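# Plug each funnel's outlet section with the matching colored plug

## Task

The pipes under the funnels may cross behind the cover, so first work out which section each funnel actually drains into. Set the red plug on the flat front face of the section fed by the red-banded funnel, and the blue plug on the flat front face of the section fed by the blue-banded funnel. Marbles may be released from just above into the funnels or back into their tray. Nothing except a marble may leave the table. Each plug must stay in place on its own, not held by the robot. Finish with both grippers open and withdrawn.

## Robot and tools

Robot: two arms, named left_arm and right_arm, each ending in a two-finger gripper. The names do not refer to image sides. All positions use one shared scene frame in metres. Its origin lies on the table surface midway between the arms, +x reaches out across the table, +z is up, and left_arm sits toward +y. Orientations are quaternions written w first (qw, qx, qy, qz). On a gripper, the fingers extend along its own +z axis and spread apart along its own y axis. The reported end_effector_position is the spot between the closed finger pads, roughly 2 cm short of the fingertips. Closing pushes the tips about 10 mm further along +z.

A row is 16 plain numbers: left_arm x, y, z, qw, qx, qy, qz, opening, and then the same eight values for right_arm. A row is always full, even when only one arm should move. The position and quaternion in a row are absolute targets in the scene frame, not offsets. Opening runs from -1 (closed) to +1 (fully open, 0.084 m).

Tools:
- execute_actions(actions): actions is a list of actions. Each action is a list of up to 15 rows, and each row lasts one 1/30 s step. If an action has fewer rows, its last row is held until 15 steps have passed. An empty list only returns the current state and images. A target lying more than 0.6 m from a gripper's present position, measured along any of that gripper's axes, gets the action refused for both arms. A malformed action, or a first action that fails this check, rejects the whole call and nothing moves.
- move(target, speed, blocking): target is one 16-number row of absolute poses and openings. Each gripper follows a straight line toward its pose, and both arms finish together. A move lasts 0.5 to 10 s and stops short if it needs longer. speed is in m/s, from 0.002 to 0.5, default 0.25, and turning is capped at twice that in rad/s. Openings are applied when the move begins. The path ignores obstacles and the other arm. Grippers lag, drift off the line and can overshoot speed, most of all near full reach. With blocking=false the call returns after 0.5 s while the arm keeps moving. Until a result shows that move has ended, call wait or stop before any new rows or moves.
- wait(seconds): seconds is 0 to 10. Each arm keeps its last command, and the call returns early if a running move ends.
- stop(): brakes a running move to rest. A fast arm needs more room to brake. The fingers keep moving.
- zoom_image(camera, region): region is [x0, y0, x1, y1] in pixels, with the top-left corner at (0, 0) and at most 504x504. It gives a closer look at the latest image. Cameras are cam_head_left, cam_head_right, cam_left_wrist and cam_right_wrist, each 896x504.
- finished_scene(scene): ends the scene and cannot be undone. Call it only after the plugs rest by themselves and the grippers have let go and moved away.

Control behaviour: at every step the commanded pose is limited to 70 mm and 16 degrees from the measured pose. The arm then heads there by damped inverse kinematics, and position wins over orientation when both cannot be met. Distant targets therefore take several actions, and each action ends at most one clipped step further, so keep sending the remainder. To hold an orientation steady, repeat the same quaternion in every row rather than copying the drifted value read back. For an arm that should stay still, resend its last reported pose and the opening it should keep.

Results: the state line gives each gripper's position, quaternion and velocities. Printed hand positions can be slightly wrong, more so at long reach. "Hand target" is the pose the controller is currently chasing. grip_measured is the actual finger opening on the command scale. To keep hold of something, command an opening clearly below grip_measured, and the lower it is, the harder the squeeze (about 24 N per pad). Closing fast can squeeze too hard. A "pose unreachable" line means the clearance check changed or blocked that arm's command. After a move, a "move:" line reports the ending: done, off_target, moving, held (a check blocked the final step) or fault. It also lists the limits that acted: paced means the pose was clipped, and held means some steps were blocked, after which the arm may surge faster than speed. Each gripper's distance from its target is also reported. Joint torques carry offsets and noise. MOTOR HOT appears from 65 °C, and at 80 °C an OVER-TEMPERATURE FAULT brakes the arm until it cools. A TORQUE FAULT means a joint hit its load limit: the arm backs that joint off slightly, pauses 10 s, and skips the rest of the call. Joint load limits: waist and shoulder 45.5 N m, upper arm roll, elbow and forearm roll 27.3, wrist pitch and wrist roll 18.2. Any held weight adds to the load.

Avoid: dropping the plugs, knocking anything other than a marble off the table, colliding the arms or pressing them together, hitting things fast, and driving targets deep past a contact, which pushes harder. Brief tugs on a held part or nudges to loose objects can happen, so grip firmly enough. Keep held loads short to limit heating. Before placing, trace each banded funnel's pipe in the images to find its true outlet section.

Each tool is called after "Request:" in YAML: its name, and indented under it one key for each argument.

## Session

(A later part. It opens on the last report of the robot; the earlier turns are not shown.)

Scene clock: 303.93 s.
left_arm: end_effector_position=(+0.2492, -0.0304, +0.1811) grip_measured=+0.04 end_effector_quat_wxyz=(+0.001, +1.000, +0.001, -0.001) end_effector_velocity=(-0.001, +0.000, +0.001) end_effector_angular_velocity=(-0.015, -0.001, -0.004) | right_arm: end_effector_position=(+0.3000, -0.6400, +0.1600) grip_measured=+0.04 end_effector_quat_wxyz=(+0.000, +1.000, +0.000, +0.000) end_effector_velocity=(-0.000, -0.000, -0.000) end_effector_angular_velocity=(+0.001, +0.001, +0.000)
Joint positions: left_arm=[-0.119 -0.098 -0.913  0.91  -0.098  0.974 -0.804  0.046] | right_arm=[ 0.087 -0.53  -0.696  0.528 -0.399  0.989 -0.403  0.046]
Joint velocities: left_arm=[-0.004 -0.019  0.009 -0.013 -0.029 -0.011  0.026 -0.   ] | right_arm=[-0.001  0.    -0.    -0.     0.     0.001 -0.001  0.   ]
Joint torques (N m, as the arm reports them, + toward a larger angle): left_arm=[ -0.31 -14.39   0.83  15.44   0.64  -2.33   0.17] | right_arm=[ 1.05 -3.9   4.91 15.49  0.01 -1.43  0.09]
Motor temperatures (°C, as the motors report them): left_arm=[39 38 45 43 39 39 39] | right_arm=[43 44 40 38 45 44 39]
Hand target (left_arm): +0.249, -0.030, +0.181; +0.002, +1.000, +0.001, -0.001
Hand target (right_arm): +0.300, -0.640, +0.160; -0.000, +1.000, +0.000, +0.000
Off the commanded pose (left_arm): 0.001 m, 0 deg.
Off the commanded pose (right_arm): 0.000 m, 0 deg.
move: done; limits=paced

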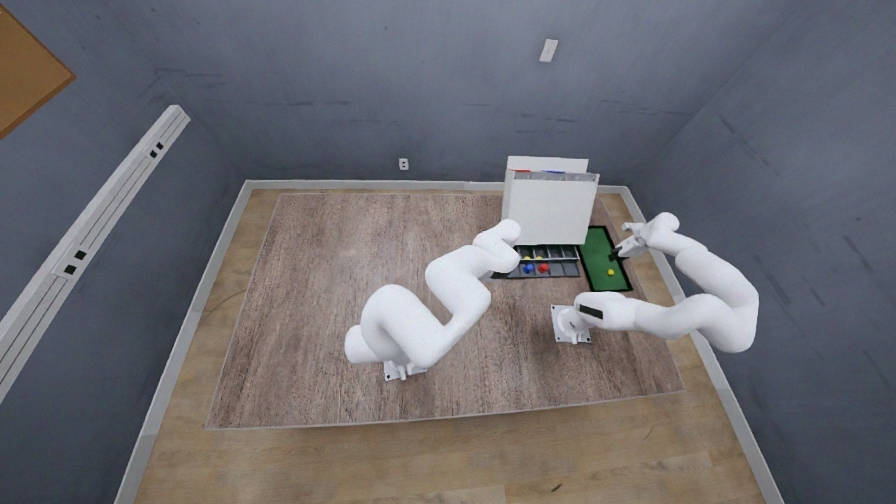

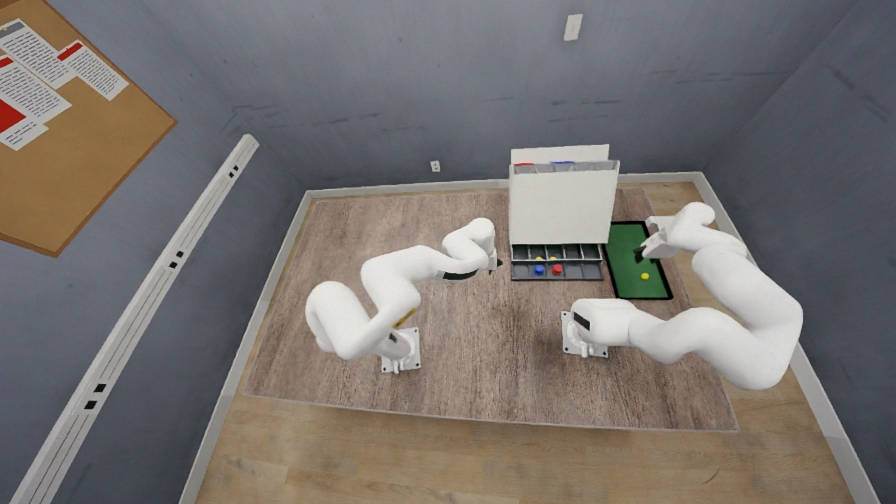

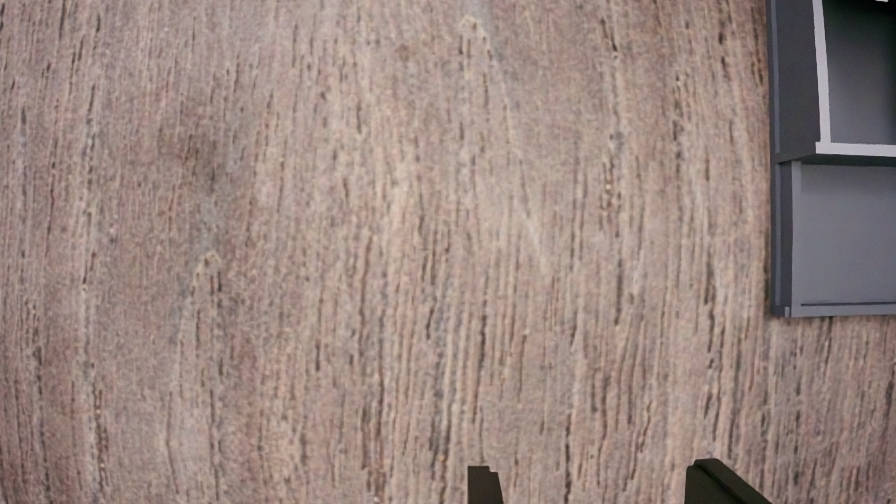

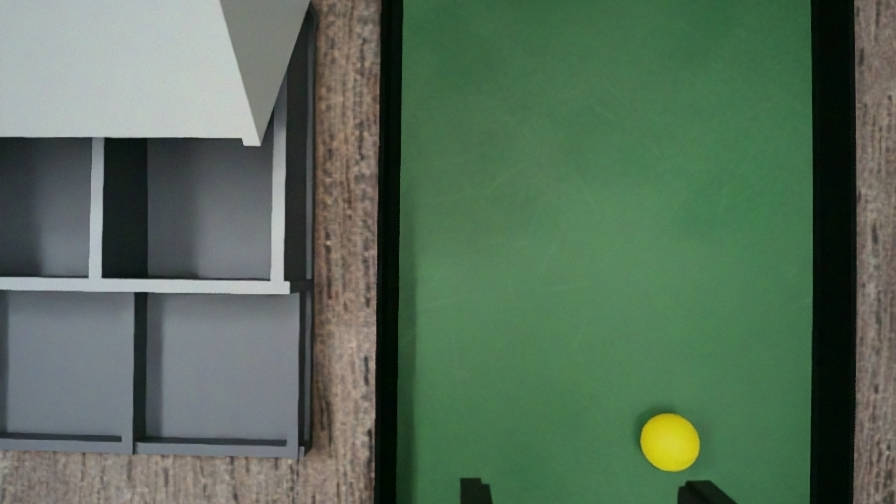

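Request:
execute_actions:
  actions: []

Scene clock: 321.27 s.
left_arm: end_effector_position=(+0.2492, -0.0303, +0.1813) grip_measured=+0.04 end_effector_quat_wxyz=(+0.002, +1.000, +0.001, -0.001) end_effector_velocity=(-0.001, -0.001, +0.000) end_effector_angular_velocity=(+0.001, -0.000, -0.004) | right_arm: end_effector_position=(+0.3000, -0.6400, +0.1600) grip_measured=+0.04 end_effector_quat_wxyz=(+0.000, +1.000, +0.000, +0.000) end_effector_velocity=(-0.000, +0.000, +0.000) end_effector_angular_velocity=(+0.000, +0.000, +0.001)
Joint positions: left_arm=[-0.12  -0.101 -0.912  0.909 -0.101  0.973 -0.801  0.046] | right_arm=[ 0.087 -0.53  -0.696  0.528 -0.399  0.989 -0.403  0.046]
Joint velocities: left_arm=[-0.002  0.    -0.     0.     0.001  0.     0.001 -0.   ] | right_arm=[ 0.    -0.001  0.     0.    -0.     0.001 -0.001 -0.   ]
Joint torques (N m, as the arm reports them, + toward a larger angle): left_arm=[  0.82 -14.62   1.12  15.99   0.29  -2.31   0.03] | right_arm=[ 0.47 -3.93  5.   15.95 -0.42 -1.69  0.26]
Motor temperatures (°C, as the motors report them): left_arm=[39 38 44 44 39 39 39] | right_arm=[43 44 40 38 45 44 39]
Hand target (left_arm): +0.249, -0.030, +0.181; +0.002, +1.000, +0.001, -0.001
Hand target (right_arm): +0.300, -0.640, +0.160; -0.000, +1.000, +0.000, +0.000
Off the commanded pose (left_arm): 0.002 m, 0 deg.
Off the commanded pose (right_arm): 0.000 m, 0 deg.

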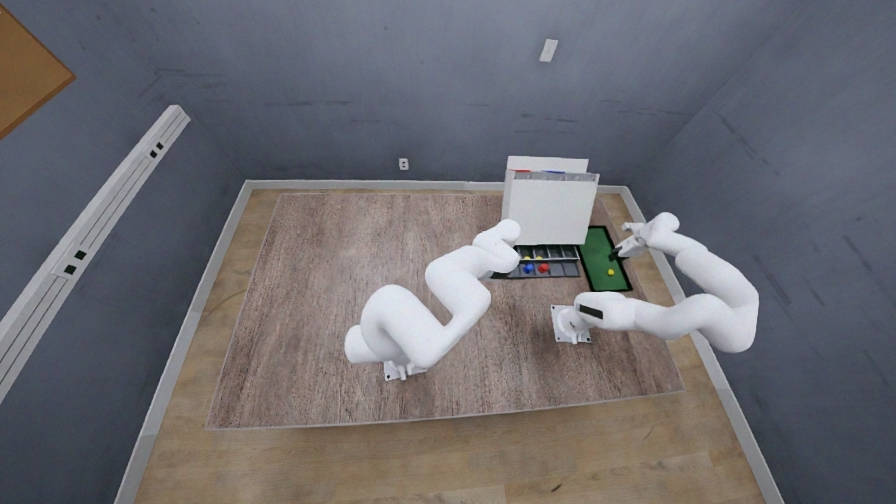

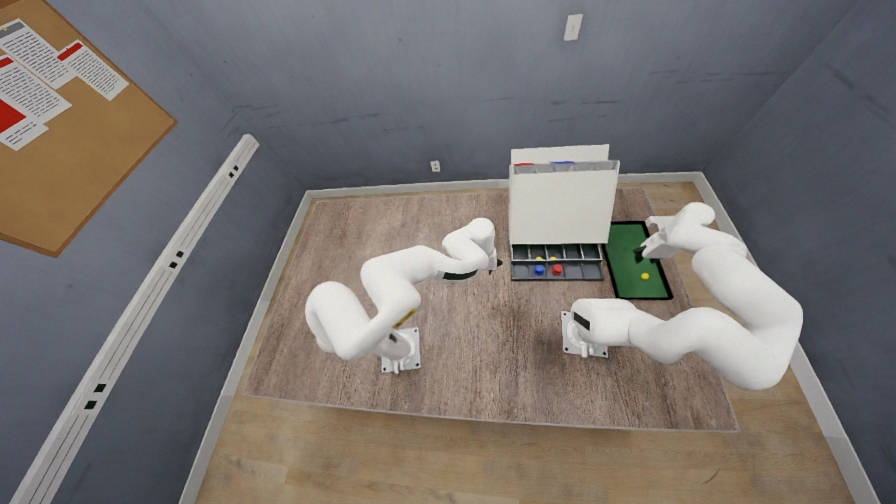

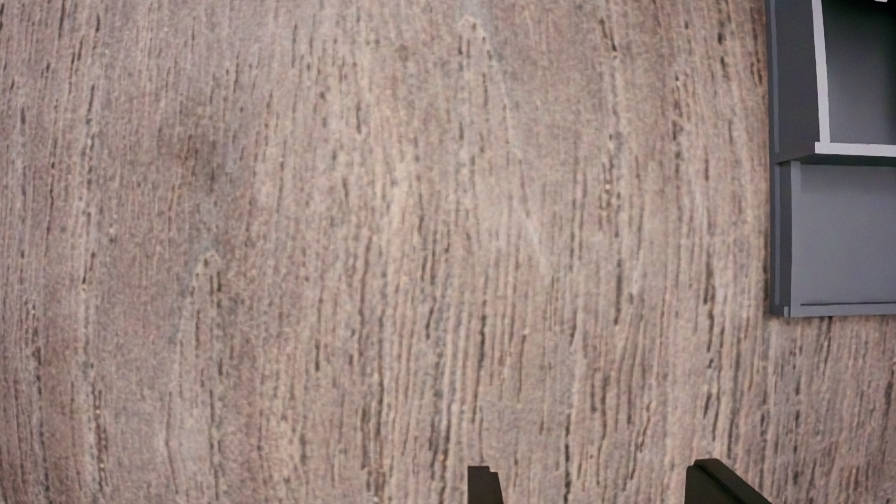

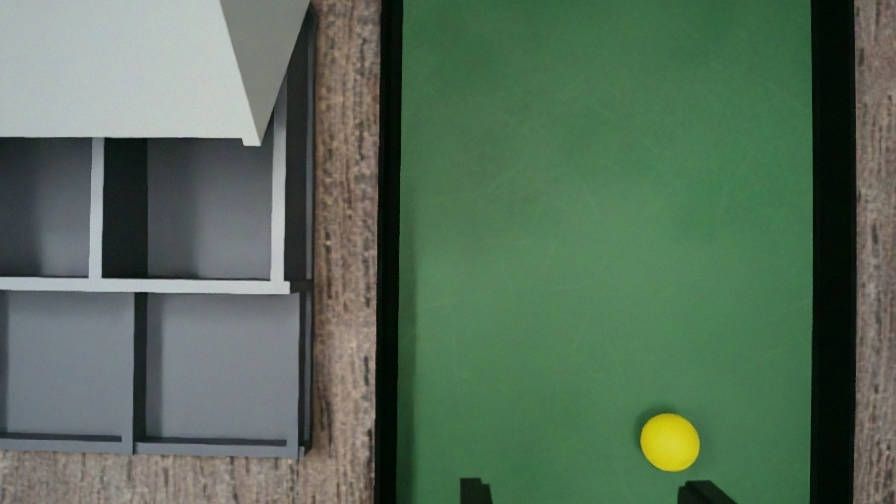

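Request:
finished_scene:
  scene: 1

The scene is finished: the task was done.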